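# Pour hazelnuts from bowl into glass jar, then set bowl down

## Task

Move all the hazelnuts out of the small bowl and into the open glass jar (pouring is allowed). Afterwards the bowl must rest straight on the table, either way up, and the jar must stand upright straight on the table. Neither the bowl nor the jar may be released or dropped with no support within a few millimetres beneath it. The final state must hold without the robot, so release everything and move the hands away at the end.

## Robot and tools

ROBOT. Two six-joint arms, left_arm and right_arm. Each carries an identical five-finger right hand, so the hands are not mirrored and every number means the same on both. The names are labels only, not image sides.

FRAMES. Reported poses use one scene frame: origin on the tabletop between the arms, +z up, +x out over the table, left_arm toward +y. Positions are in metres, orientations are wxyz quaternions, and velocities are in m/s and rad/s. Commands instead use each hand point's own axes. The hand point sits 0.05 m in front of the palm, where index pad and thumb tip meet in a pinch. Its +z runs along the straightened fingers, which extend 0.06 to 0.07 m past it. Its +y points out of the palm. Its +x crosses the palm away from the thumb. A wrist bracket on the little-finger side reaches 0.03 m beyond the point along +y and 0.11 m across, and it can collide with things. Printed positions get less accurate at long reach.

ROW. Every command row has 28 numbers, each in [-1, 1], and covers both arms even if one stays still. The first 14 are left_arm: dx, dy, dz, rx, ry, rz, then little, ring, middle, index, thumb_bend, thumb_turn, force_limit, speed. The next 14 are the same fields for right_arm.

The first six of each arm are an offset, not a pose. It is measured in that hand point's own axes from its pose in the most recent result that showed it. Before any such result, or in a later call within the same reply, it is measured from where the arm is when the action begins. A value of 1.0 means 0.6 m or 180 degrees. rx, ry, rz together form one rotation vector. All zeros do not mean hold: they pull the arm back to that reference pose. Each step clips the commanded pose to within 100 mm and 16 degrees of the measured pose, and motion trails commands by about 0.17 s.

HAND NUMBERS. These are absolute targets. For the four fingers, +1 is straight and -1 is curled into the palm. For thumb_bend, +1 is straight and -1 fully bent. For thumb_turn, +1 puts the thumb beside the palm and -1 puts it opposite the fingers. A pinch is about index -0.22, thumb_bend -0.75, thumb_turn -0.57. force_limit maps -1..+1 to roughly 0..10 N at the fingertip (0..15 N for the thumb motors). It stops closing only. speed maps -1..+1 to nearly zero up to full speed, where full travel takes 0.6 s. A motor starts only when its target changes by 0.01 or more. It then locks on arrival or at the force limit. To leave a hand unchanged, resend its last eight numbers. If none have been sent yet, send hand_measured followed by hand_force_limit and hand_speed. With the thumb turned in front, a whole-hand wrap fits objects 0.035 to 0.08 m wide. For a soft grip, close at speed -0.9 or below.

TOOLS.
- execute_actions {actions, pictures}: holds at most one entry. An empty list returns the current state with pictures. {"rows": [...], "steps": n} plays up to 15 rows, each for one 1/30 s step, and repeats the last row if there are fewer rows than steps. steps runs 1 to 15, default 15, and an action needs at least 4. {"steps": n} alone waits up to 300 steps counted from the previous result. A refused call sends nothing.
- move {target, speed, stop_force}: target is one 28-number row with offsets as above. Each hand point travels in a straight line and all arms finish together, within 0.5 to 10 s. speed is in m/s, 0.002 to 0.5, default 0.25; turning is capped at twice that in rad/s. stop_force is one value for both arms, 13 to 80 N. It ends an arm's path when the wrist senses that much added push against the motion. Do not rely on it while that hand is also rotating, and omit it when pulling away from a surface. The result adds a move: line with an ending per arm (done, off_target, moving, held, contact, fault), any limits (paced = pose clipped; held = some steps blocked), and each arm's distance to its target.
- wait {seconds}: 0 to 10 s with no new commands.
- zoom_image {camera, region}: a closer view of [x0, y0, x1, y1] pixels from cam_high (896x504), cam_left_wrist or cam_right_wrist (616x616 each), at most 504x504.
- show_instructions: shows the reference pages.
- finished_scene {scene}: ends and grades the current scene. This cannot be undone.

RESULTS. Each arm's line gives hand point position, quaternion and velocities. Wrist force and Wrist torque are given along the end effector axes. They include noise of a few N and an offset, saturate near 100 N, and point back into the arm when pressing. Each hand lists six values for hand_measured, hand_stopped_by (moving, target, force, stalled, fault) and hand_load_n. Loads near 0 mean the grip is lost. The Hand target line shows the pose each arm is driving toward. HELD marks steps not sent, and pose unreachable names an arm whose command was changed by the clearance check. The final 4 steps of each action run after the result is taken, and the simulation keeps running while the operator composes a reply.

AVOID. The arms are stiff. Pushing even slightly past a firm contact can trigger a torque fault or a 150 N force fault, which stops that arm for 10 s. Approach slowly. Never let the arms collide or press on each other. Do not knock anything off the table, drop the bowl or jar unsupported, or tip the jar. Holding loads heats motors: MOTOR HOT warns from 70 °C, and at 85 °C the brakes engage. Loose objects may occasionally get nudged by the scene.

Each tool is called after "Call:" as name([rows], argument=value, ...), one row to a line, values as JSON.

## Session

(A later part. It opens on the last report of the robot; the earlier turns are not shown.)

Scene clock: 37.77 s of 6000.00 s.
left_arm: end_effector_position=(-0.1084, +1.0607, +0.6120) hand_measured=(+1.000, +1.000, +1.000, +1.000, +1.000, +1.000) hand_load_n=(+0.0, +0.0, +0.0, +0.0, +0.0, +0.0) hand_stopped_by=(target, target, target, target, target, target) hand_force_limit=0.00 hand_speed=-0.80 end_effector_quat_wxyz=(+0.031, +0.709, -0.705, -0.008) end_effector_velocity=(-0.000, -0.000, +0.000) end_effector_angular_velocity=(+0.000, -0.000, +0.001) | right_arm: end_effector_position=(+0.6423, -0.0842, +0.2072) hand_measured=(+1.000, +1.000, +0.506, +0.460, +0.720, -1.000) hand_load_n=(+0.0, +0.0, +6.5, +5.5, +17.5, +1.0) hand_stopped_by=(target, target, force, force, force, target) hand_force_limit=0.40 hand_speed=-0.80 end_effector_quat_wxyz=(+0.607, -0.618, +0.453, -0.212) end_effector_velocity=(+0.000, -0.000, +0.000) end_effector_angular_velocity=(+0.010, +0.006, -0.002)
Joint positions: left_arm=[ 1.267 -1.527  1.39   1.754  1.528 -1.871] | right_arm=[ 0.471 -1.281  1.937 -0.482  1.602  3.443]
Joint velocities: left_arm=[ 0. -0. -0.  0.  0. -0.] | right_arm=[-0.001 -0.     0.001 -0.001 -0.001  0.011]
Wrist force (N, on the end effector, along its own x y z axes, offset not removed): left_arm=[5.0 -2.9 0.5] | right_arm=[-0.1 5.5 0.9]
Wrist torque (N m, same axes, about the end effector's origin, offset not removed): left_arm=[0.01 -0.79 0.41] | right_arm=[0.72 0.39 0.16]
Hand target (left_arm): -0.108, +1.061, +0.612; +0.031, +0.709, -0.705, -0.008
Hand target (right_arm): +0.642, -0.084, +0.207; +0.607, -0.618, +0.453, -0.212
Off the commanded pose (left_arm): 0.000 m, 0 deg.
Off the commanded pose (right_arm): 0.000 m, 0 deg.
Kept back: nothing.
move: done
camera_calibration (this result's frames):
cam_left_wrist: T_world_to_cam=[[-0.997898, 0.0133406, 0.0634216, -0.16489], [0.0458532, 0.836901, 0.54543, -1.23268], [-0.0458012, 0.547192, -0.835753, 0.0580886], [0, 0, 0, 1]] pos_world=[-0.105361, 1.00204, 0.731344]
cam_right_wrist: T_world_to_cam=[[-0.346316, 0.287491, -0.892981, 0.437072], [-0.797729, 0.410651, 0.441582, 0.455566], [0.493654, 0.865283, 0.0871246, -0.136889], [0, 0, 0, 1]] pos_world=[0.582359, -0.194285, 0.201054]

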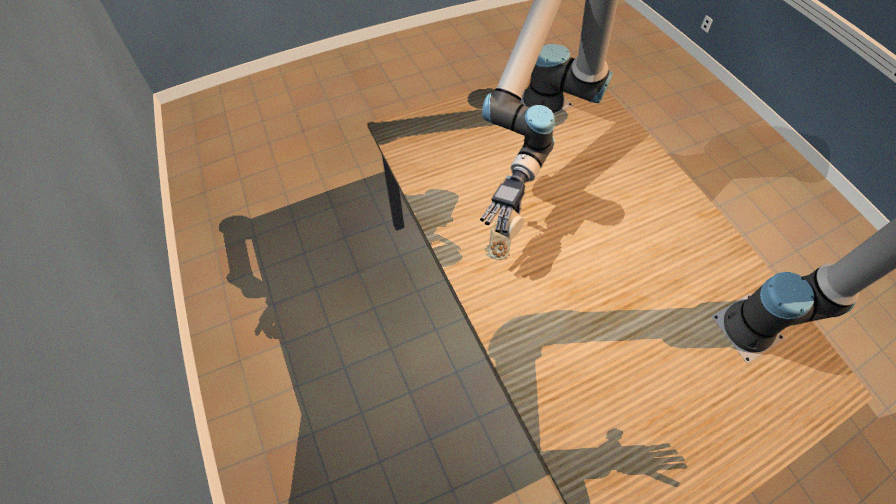

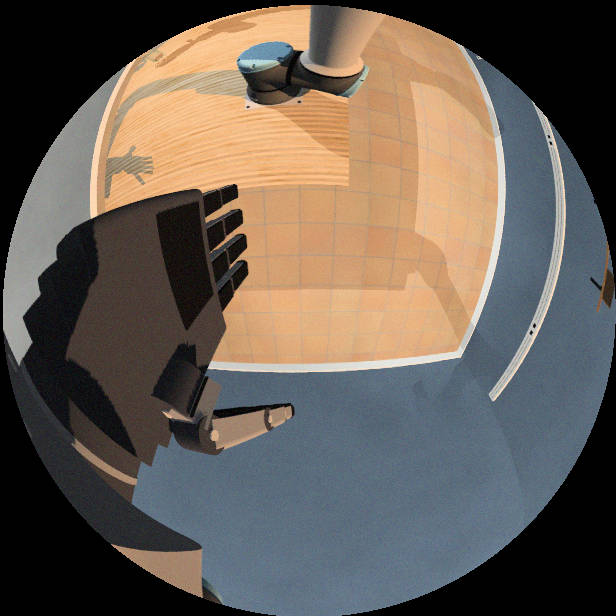

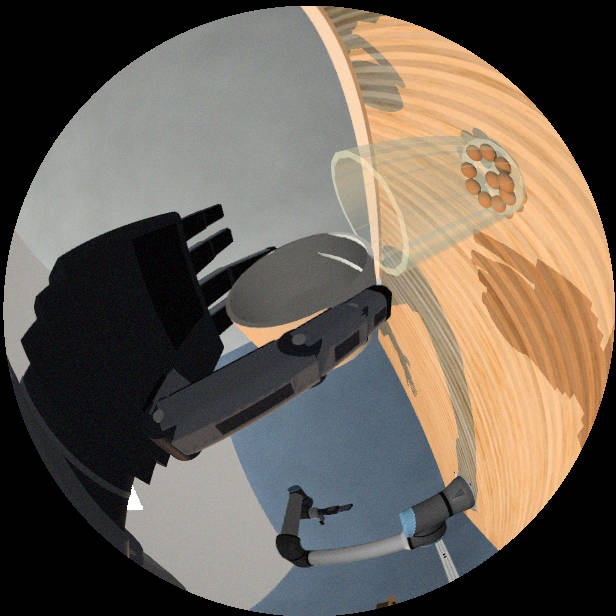

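Call:
move(target=[0,0,0,0,0,0,1,1,1,1,1,1,0,-0.8,-0.24,0.05,0,0,0,-0.53,1,1,-0.1,-0.6,-0.5,-1,0.4,-0.8], speed=0.25)

Call:
move(target=[0,0,0,0,0,0,1,1,1,1,1,1,0,-0.8,-0.305,0.0646,0.055,0,0,0,1,1,-0.1,-0.6,-0.5,-1,0.4,-0.8], speed=0.08)

Call:
move(target=[0,0,0,0,0,0,1,1,1,1,1,1,0,-0.8,-0.024,0.005,0.0043,0,0,0,1,1,-0.1,-0.6,-0.5,-1,0.4,-0.8], speed=0.006, stop_force=13)

Scene clock: 41.80 s of 6000.00 s.
left_arm: end_effector_position=(-0.1084, +1.0607, +0.6120) hand_measured=(+1.000, +1.000, +1.000, +1.000, +1.000, +1.000) hand_load_n=(+0.0, +0.0, +0.0, +0.0, +0.0, +0.0) hand_stopped_by=(target, target, target, target, target, target) hand_force_limit=0.00 hand_speed=-0.80 end_effector_quat_wxyz=(+0.031, +0.709, -0.705, -0.008) end_effector_velocity=(-0.000, -0.000, -0.001) end_effector_angular_velocity=(-0.002, -0.000, +0.001) | right_arm: end_effector_position=(+0.5616, +0.0377, +0.2207) hand_measured=(+1.000, +1.000, +0.506, +0.460, +0.720, -1.000) hand_load_n=(+0.0, +0.0, +6.5, +6.0, +17.5, +3.0) hand_stopped_by=(target, target, force, force, force, target) hand_force_limit=0.40 hand_speed=-0.80 end_effector_quat_wxyz=(-0.252, +0.751, +0.152, +0.592) end_effector_velocity=(+0.000, +0.001, +0.000) end_effector_angular_velocity=(-0.006, -0.006, +0.001)
Joint positions: left_arm=[ 1.267 -1.527  1.39   1.754  1.528 -1.871] | right_arm=[ 0.833 -1.123  1.689 -0.378  1.959  1.845]
Joint velocities: left_arm=[0.    0.    0.001 0.    0.001 0.   ] | right_arm=[ 0.001  0.002 -0.001 -0.002  0.001 -0.009]
Wrist force (N, on the end effector, along its own x y z axes, offset not removed): left_arm=[-0.6 -1.5 1.0] | right_arm=[-5.6 -0.1 4.0]
Wrist torque (N m, same axes, about the end effector's origin, offset not removed): left_arm=[0.19 0.20 0.18] | right_arm=[-0.25 0.56 -0.24]
Hand target (left_arm): -0.108, +1.061, +0.612; +0.031, +0.709, -0.705, -0.008
Hand target (right_arm): +0.562, +0.038, +0.221; -0.251, +0.751, +0.152, +0.592
Off the commanded pose (left_arm): 0.000 m, 0 deg.
Off the commanded pose (right_arm): 0.001 m, 0 deg.
Kept back: nothing.
move: done
camera_calibration (this result's frames):
cam_left_wrist: T_world_to_cam=[[-0.997898, 0.0133403, 0.0634216, -0.16489], [0.045853, 0.836901, 0.54543, -1.23268], [-0.0458013, 0.547192, -0.835753, 0.0580885], [0, 0, 0, 1]] pos_world=[-0.105361, 1.00204, 0.731345]
cam_right_wrist: T_world_to_cam=[[0.508462, -0.787709, -0.347823, -0.173638], [-0.681098, -0.120765, -0.722164, 0.546501], [0.52685, 0.604095, -0.597911, -0.0613392], [0, 0, 0, 1]] pos_world=[0.492826, -0.0337232, 0.297593]

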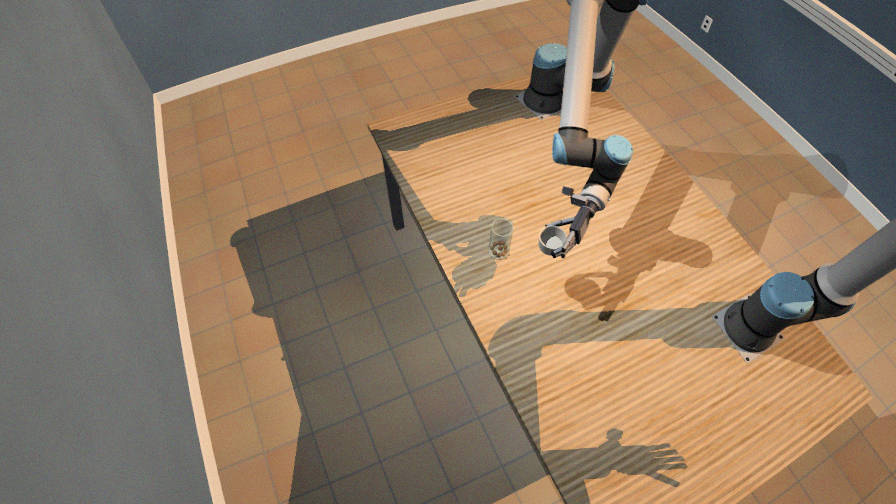

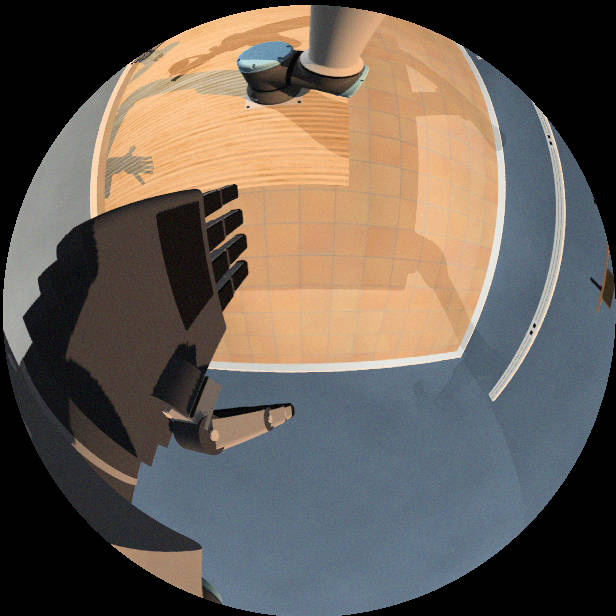

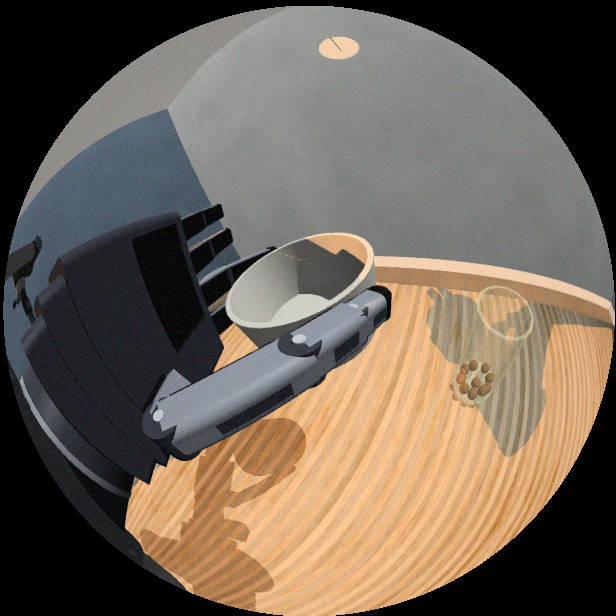

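Scene clock: 44.60 s of 6000.00 s.
left_arm: end_effector_position=(-0.1084, +1.0607, +0.6120) hand_measured=(+1.000, +1.000, +1.000, +1.000, +1.000, +1.000) hand_load_n=(+0.0, +0.0, +0.0, +0.0, +0.0, +0.0) hand_stopped_by=(target, target, target, target, target, target) hand_force_limit=0.00 hand_speed=-0.80 end_effector_quat_wxyz=(+0.031, +0.709, -0.705, -0.008) end_effector_velocity=(-0.000, -0.000, -0.000) end_effector_angular_velocity=(-0.001, +0.001, +0.000) | right_arm: end_effector_position=(+0.5622, +0.0371, +0.0310) hand_measured=(+1.000, +1.000, +0.506, +0.460, +0.720, -1.000) hand_load_n=(+0.0, +0.0, +6.5, +6.0, +17.5, +3.0) hand_stopped_by=(target, target, force, force, force, target) hand_force_limit=0.40 hand_speed=-0.80 end_effector_quat_wxyz=(-0.252, +0.751, +0.152, +0.592) end_effector_velocity=(+0.000, -0.000, -0.003) end_effector_angular_velocity=(-0.002, -0.000, -0.001)
Joint positions: left_arm=[ 1.267 -1.527  1.39   1.754  1.528 -1.871] | right_arm=[ 0.832 -0.919  1.772 -0.666  1.958  1.845]
Joint velocities: left_arm=[ 0.     0.     0.001  0.    -0.    -0.   ] | right_arm=[-0.     0.004  0.    -0.003  0.001 -0.001]
Wrist force (N, on the end effector, along its own x y z axes, offset not removed): left_arm=[3.3 -2.2 0.9] | right_arm=[-6.1 -1.4 2.3]
Wrist torque (N m, same axes, about the end effector's origin, offset not removed): left_arm=[-0.06 -0.41 0.22] | right_arm=[-0.18 0.84 -0.15]
Hand target (left_arm): -0.108, +1.061, +0.612; +0.031, +0.709, -0.705, -0.008
Hand target (right_arm): +0.562, +0.037, +0.031; -0.252, +0.751, +0.152, +0.592
Off the commanded pose (left_arm): 0.000 m, 0 deg.
Off the commanded pose (right_arm): 0.000 m, 0 deg.
Kept back: nothing.
move: done
camera_calibration (this result's frames):
cam_left_wrist: T_world_to_cam=[[-0.997898, 0.0133405, 0.0634215, -0.16489], [0.0458531, 0.836901, 0.54543, -1.23268], [-0.0458012, 0.547192, -0.835753, 0.0580886], [0, 0, 0, 1]] pos_world=[-0.105361, 1.00204, 0.731345]
cam_right_wrist: T_world_to_cam=[[0.508458, -0.787708, -0.347831, -0.240384], [-0.681105, -0.120761, -0.722159, 0.409875], [0.526846, 0.604097, -0.597913, -0.174691], [0, 0, 0, 1]] pos_world=[0.493428, -0.0343258, 0.107931]

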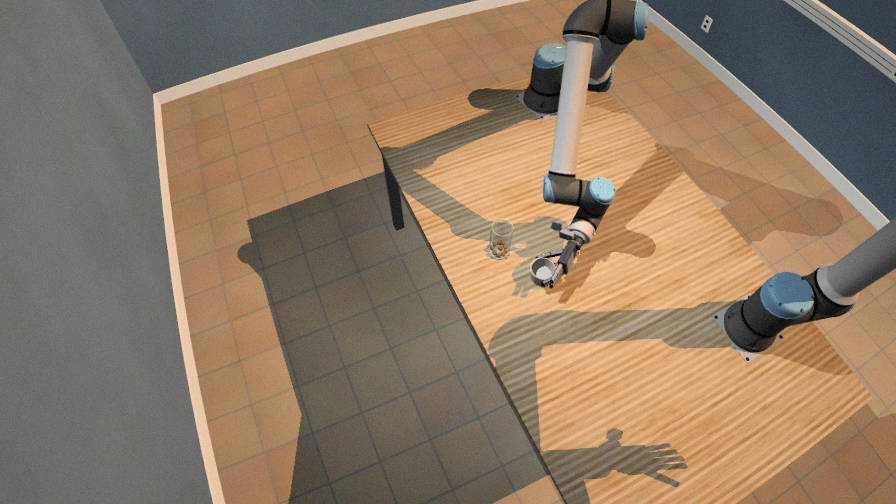

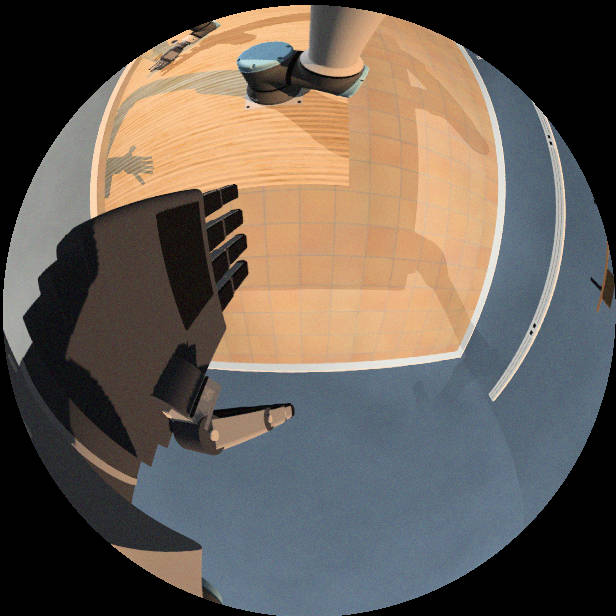

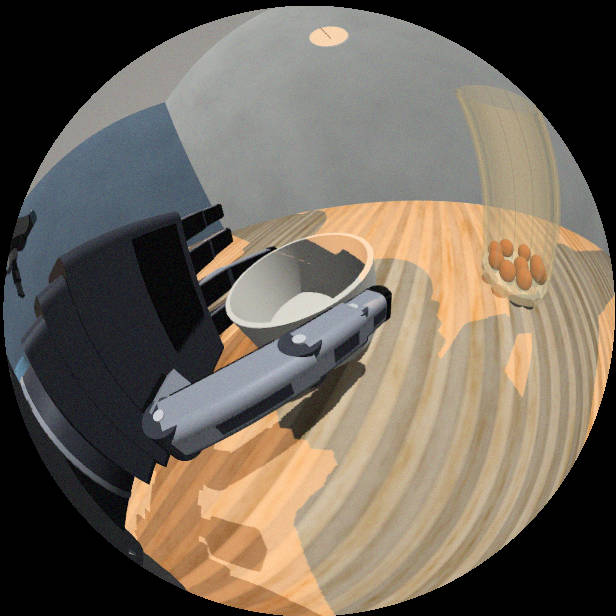

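Scene clock: 46.40 s of 6000.00 s.
left_arm: end_effector_position=(-0.1084, +1.0607, +0.6120) hand_measured=(+1.000, +1.000, +1.000, +1.000, +1.000, +1.000) hand_load_n=(+0.0, +0.0, +0.0, +0.0, +0.0, +0.0) hand_stopped_by=(target, target, target, target, target, target) hand_force_limit=0.00 hand_speed=-0.80 end_effector_quat_wxyz=(+0.031, +0.709, -0.705, -0.008) end_effector_velocity=(-0.000, -0.000, -0.001) end_effector_angular_velocity=(-0.001, +0.001, +0.000) | right_arm: end_effector_position=(+0.5622, +0.0372, +0.0225) hand_measured=(+1.000, +1.000, +0.508, +0.460, +0.720, -1.000) hand_load_n=(+0.0, +0.0, +7.5, +5.5, +17.5, -1.5) hand_stopped_by=(target, target, force, force, force, target) hand_force_limit=0.40 hand_speed=-0.80 end_effector_quat_wxyz=(-0.252, +0.751, +0.152, +0.592) end_effector_velocity=(-0.001, +0.000, +0.001) end_effector_angular_velocity=(-0.002, +0.002, +0.002)
Joint positions: left_arm=[ 1.267 -1.527  1.39   1.754  1.528 -1.871] | right_arm=[ 0.832 -0.908  1.774 -0.678  1.958  1.845]
Joint velocities: left_arm=[ 0.     0.     0.002 -0.    -0.    -0.   ] | right_arm=[ 0.001 -0.002  0.     0.005 -0.001 -0.   ]
Wrist force (N, on the end effector, along its own x y z axes, offset not removed): left_arm=[4.4 -1.1 1.0] | right_arm=[2.6 0.9 3.1]
Wrist torque (N m, same axes, about the end effector's origin, offset not removed): left_arm=[0.16 -0.58 0.27] | right_arm=[0.32 0.28 -0.05]
Hand target (left_arm): -0.108, +1.061, +0.612; +0.031, +0.709, -0.705, -0.008
Hand target (right_arm): +0.562, +0.037, +0.023; -0.252, +0.751, +0.152, +0.592
Off the commanded pose (left_arm): 0.000 m, 0 deg.
Off the commanded pose (right_arm): 0.006 m, 0 deg.
Kept back: nothing.
move: contact (right_arm)
camera_calibration (this result's frames):
cam_left_wrist: T_world_to_cam=[[-0.997898, 0.0133405, 0.0634215, -0.16489], [0.0458531, 0.836901, 0.54543, -1.23268], [-0.0458012, 0.547192, -0.835753, 0.0580888], [0, 0, 0, 1]] pos_world=[-0.105361, 1.00204, 0.731345]
cam_right_wrist: T_world_to_cam=[[0.508505, -0.787636, -0.347926, -0.243358], [-0.681005, -0.120608, -0.722278, 0.403697], [0.52693, 0.604221, -0.597714, -0.179902], [0, 0, 0, 1]] pos_world=[0.493464, -0.0342881, 0.0993812]

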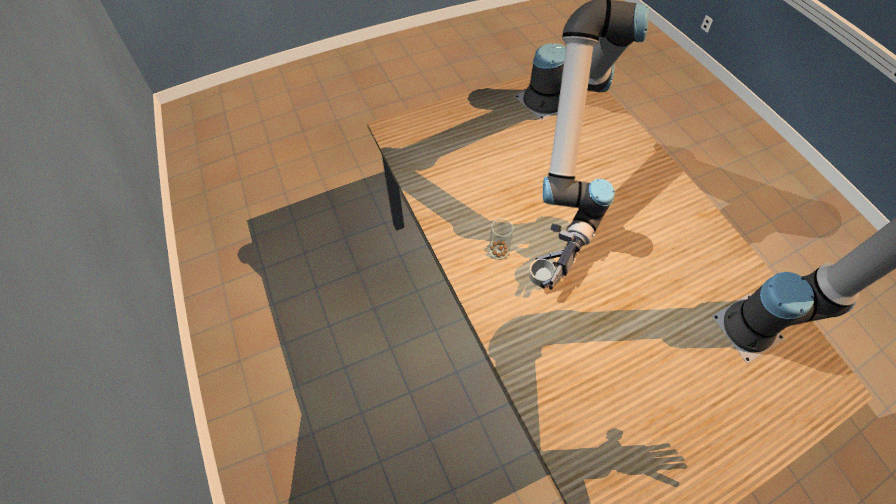

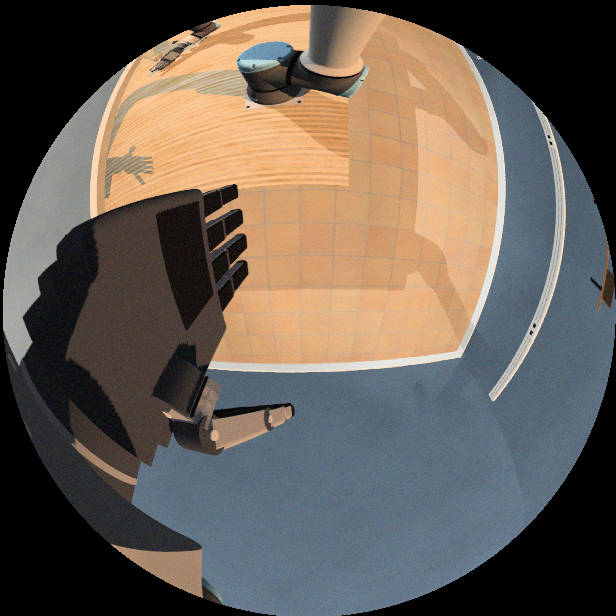

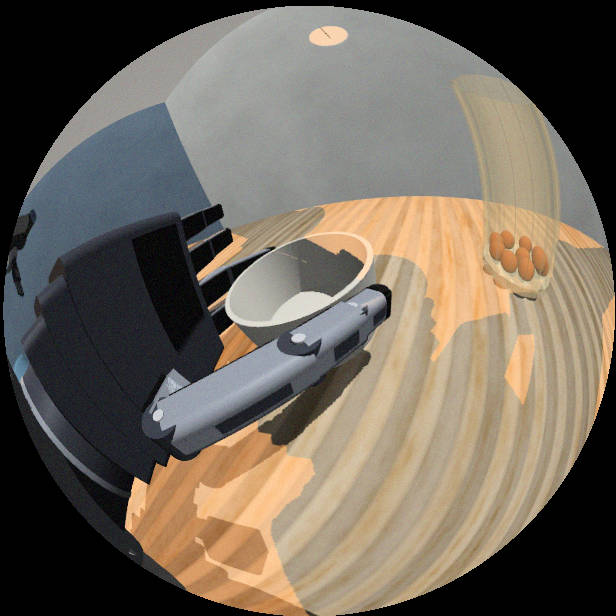

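Call:
move(target=[0,0,0,0,0,0,1,1,1,1,1,1,0,-0.8,0,0,0,0,0,0,1,1,1,1,1,-1,0.4,-0.5])

Call:
move(target=[0,0,0,0,0,0,1,1,1,1,1,1,0,-0.8,0,-0.01,-0.28,0,0,0,1,1,1,1,1,-1,0.4,-0.5], speed=0.12)

Scene clock: 47.57 s of 6000.00 s.
left_arm: end_effector_position=(-0.1084, +1.0607, +0.6120) hand_measured=(+1.000, +1.000, +1.000, +1.000, +1.000, +1.000) hand_load_n=(+0.0, +0.0, +0.0, +0.0, +0.0, +0.0) hand_stopped_by=(target, target, target, target, target, target) hand_force_limit=0.00 hand_speed=-0.80 end_effector_quat_wxyz=(+0.031, +0.709, -0.705, -0.008) end_effector_velocity=(-0.000, -0.000, -0.001) end_effector_angular_velocity=(-0.002, +0.001, +0.000) | right_arm: end_effector_position=(+0.5622, +0.0372, +0.0225) hand_measured=(+1.000, +1.000, +1.000, +1.000, +1.000, -1.000) hand_load_n=(+0.0, +0.0, +0.0, +0.0, +0.0, +0.0) hand_stopped_by=(target, target, target, target, target, target) hand_force_limit=0.40 hand_speed=-0.50 end_effector_quat_wxyz=(-0.252, +0.751, +0.152, +0.592) end_effector_velocity=(+0.001, -0.000, -0.000) end_effector_angular_velocity=(-0.001, -0.001, -0.001)
Joint positions: left_arm=[ 1.267 -1.527  1.39   1.754  1.528 -1.871] | right_arm=[ 0.832 -0.908  1.774 -0.678  1.958  1.845]
Joint velocities: left_arm=[ 0.    -0.     0.002  0.    -0.    -0.   ] | right_arm=[-0.001  0.001 -0.001  0.     0.001 -0.001]
Wrist force (N, on the end effector, along its own x y z axes, offset not removed): left_arm=[5.6 -1.3 3.3] | right_arm=[1.1 1.8 0.0]
Wrist torque (N m, same axes, about the end effector's origin, offset not removed): left_arm=[0.10 -0.89 0.53] | right_arm=[0.50 0.37 0.07]
Hand target (left_arm): -0.108, +1.061, +0.612; +0.031, +0.709, -0.705, -0.008
Hand target (right_arm): +0.562, +0.037, +0.023; -0.252, +0.751, +0.152, +0.592
Off the commanded pose (left_arm): 0.000 m, 0 deg.
Off the commanded pose (right_arm): 0.000 m, 0 deg.
Kept back: nothing.
move: done
camera_calibration (this result's frames):
cam_left_wrist: T_world_to_cam=[[-0.997898, 0.0133403, 0.0634216, -0.16489], [0.0458529, 0.836901, 0.54543, -1.23268], [-0.0458014, 0.547192, -0.835753, 0.0580886], [0, 0, 0, 1]] pos_world=[-0.105361, 1.00204, 0.731345]
cam_right_wrist: T_world_to_cam=[[0.5085, -0.787641, -0.347921, -0.243361], [-0.68101, -0.120613, -0.722273, 0.403697], [0.526928, 0.604213, -0.597723, -0.179898], [0, 0, 0, 1]] pos_world=[0.493464, -0.0342934, 0.0993793]

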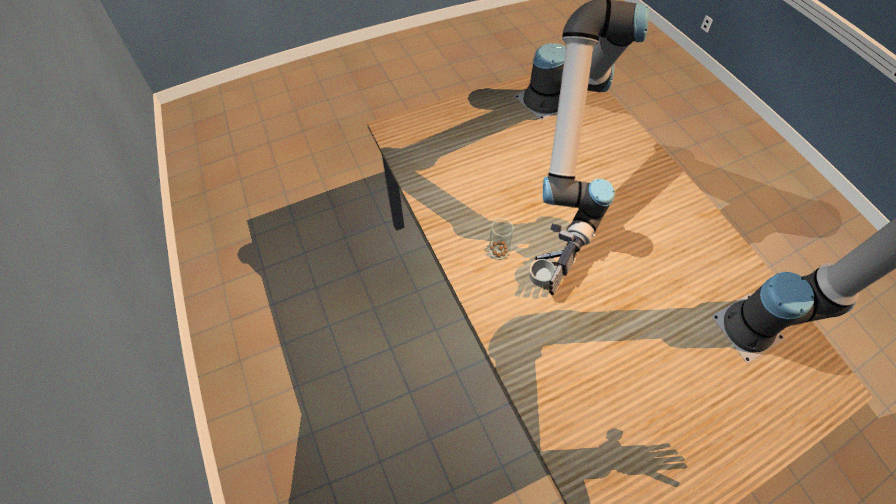

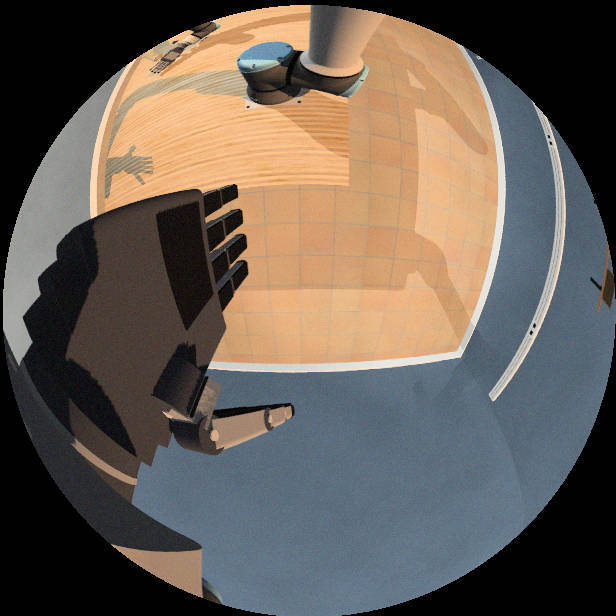

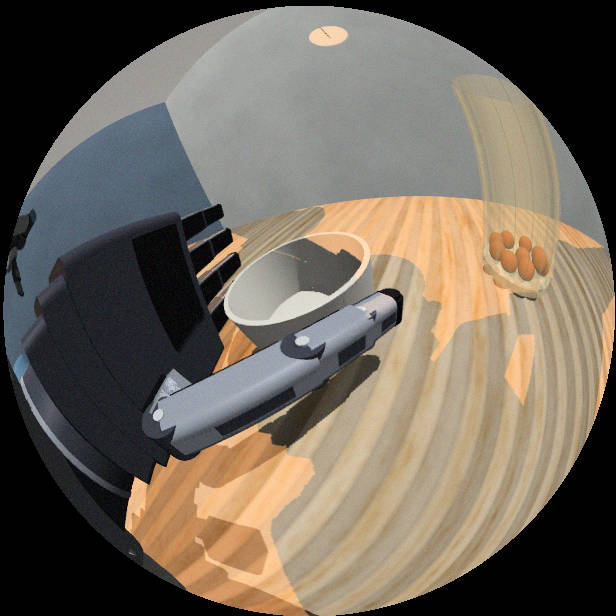

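Scene clock: 49.47 s of 6000.00 s.
left_arm: end_effector_position=(-0.1084, +1.0607, +0.6120) hand_measured=(+1.000, +1.000, +1.000, +1.000, +1.000, +1.000) hand_load_n=(+0.0, +0.0, +0.0, +0.0, +0.0, +0.0) hand_stopped_by=(target, target, target, target, target, target) hand_force_limit=0.00 hand_speed=-0.80 end_effector_quat_wxyz=(+0.031, +0.709, -0.705, -0.008) end_effector_velocity=(+0.000, -0.000, +0.000) end_effector_angular_velocity=(+0.000, -0.000, -0.000) | right_arm: end_effector_position=(+0.4228, -0.0515, +0.0527) hand_measured=(+1.000, +1.000, +1.000, +1.000, +1.000, -1.000) hand_load_n=(+0.0, +0.0, +0.0, +0.0, +0.0, +0.0) hand_stopped_by=(target, target, target, target, target, target) hand_force_limit=0.40 hand_speed=-0.50 end_effector_quat_wxyz=(-0.252, +0.751, +0.152, +0.592) end_effector_velocity=(-0.002, -0.000, +0.000) end_effector_angular_velocity=(-0.002, -0.001, +0.002)
Joint positions: left_arm=[ 1.267 -1.527  1.39   1.754  1.528 -1.871] | right_arm=[ 0.949 -1.081  2.027 -0.747  2.072  1.87 ]
Joint velocities: left_arm=[-0. -0. -0.  0.  0. -0.] | right_arm=[ 0.002 -0.001  0.002 -0.     0.    -0.002]
Wrist force (N, on the end effector, along its own x y z axes, offset not removed): left_arm=[1.4 2.6 0.1] | right_arm=[-5.8 3.0 1.8]
Wrist torque (N m, same axes, about the end effector's origin, offset not removed): left_arm=[0.78 0.03 0.27] | right_arm=[0.43 1.13 -0.18]
Hand target (left_arm): -0.108, +1.061, +0.612; +0.031, +0.709, -0.705, -0.008
Hand target (right_arm): +0.423, -0.052, +0.053; -0.252, +0.751, +0.152, +0.592
Off the commanded pose (left_arm): 0.000 m, 0 deg.
Off the commanded pose (right_arm): 0.000 m, 0 deg.
Kept back: nothing.
move: done
camera_calibration (this result's frames):
cam_left_wrist: T_world_to_cam=[[-0.997898, 0.0133402, 0.0634215, -0.16489], [0.0458529, 0.836901, 0.54543, -1.23268], [-0.0458014, 0.547191, -0.835753, 0.0580888], [0, 0, 0, 1]] pos_world=[-0.105361, 1.00204, 0.731345]
cam_right_wrist: T_world_to_cam=[[0.508493, -0.787641, -0.34793, -0.231813], [-0.68102, -0.120609, -0.722264, 0.31982], [0.526921, 0.604214, -0.597729, -0.0348154], [0, 0, 0, 1]] pos_world=[0.354024, -0.122976, 0.129529]

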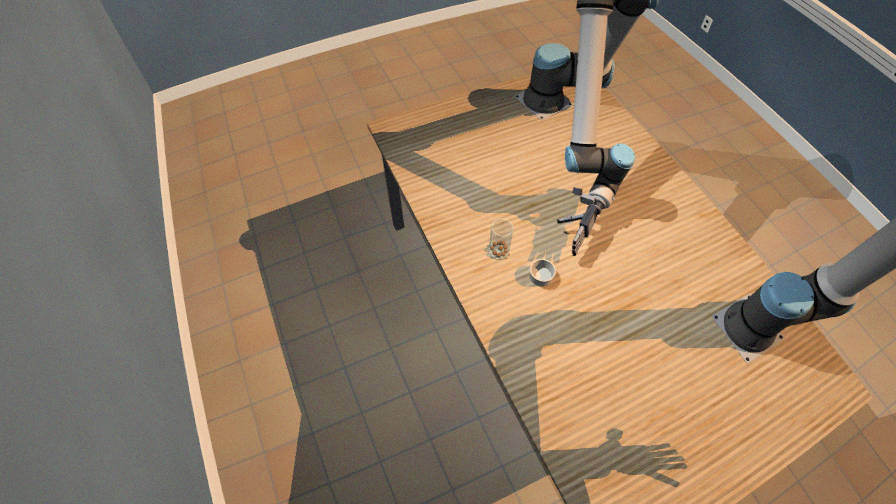

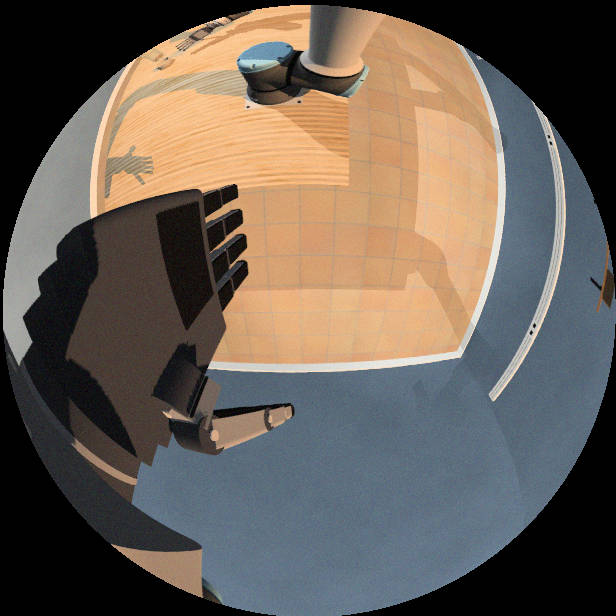

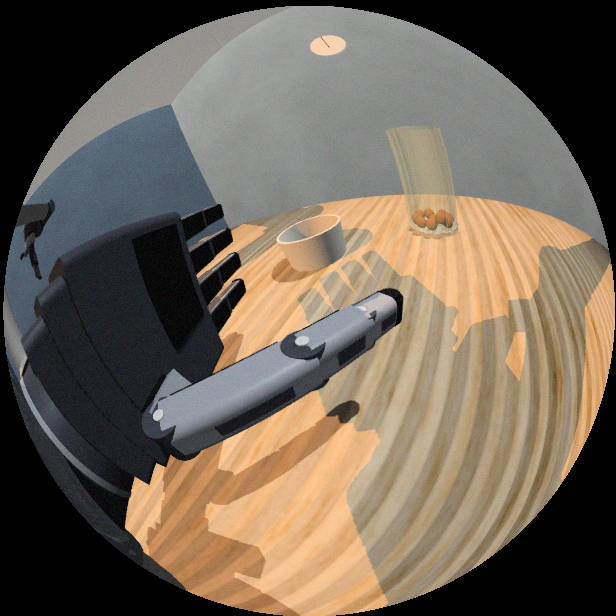

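Call:
finished_scene(scene=2)

The scene is finished: the task was done.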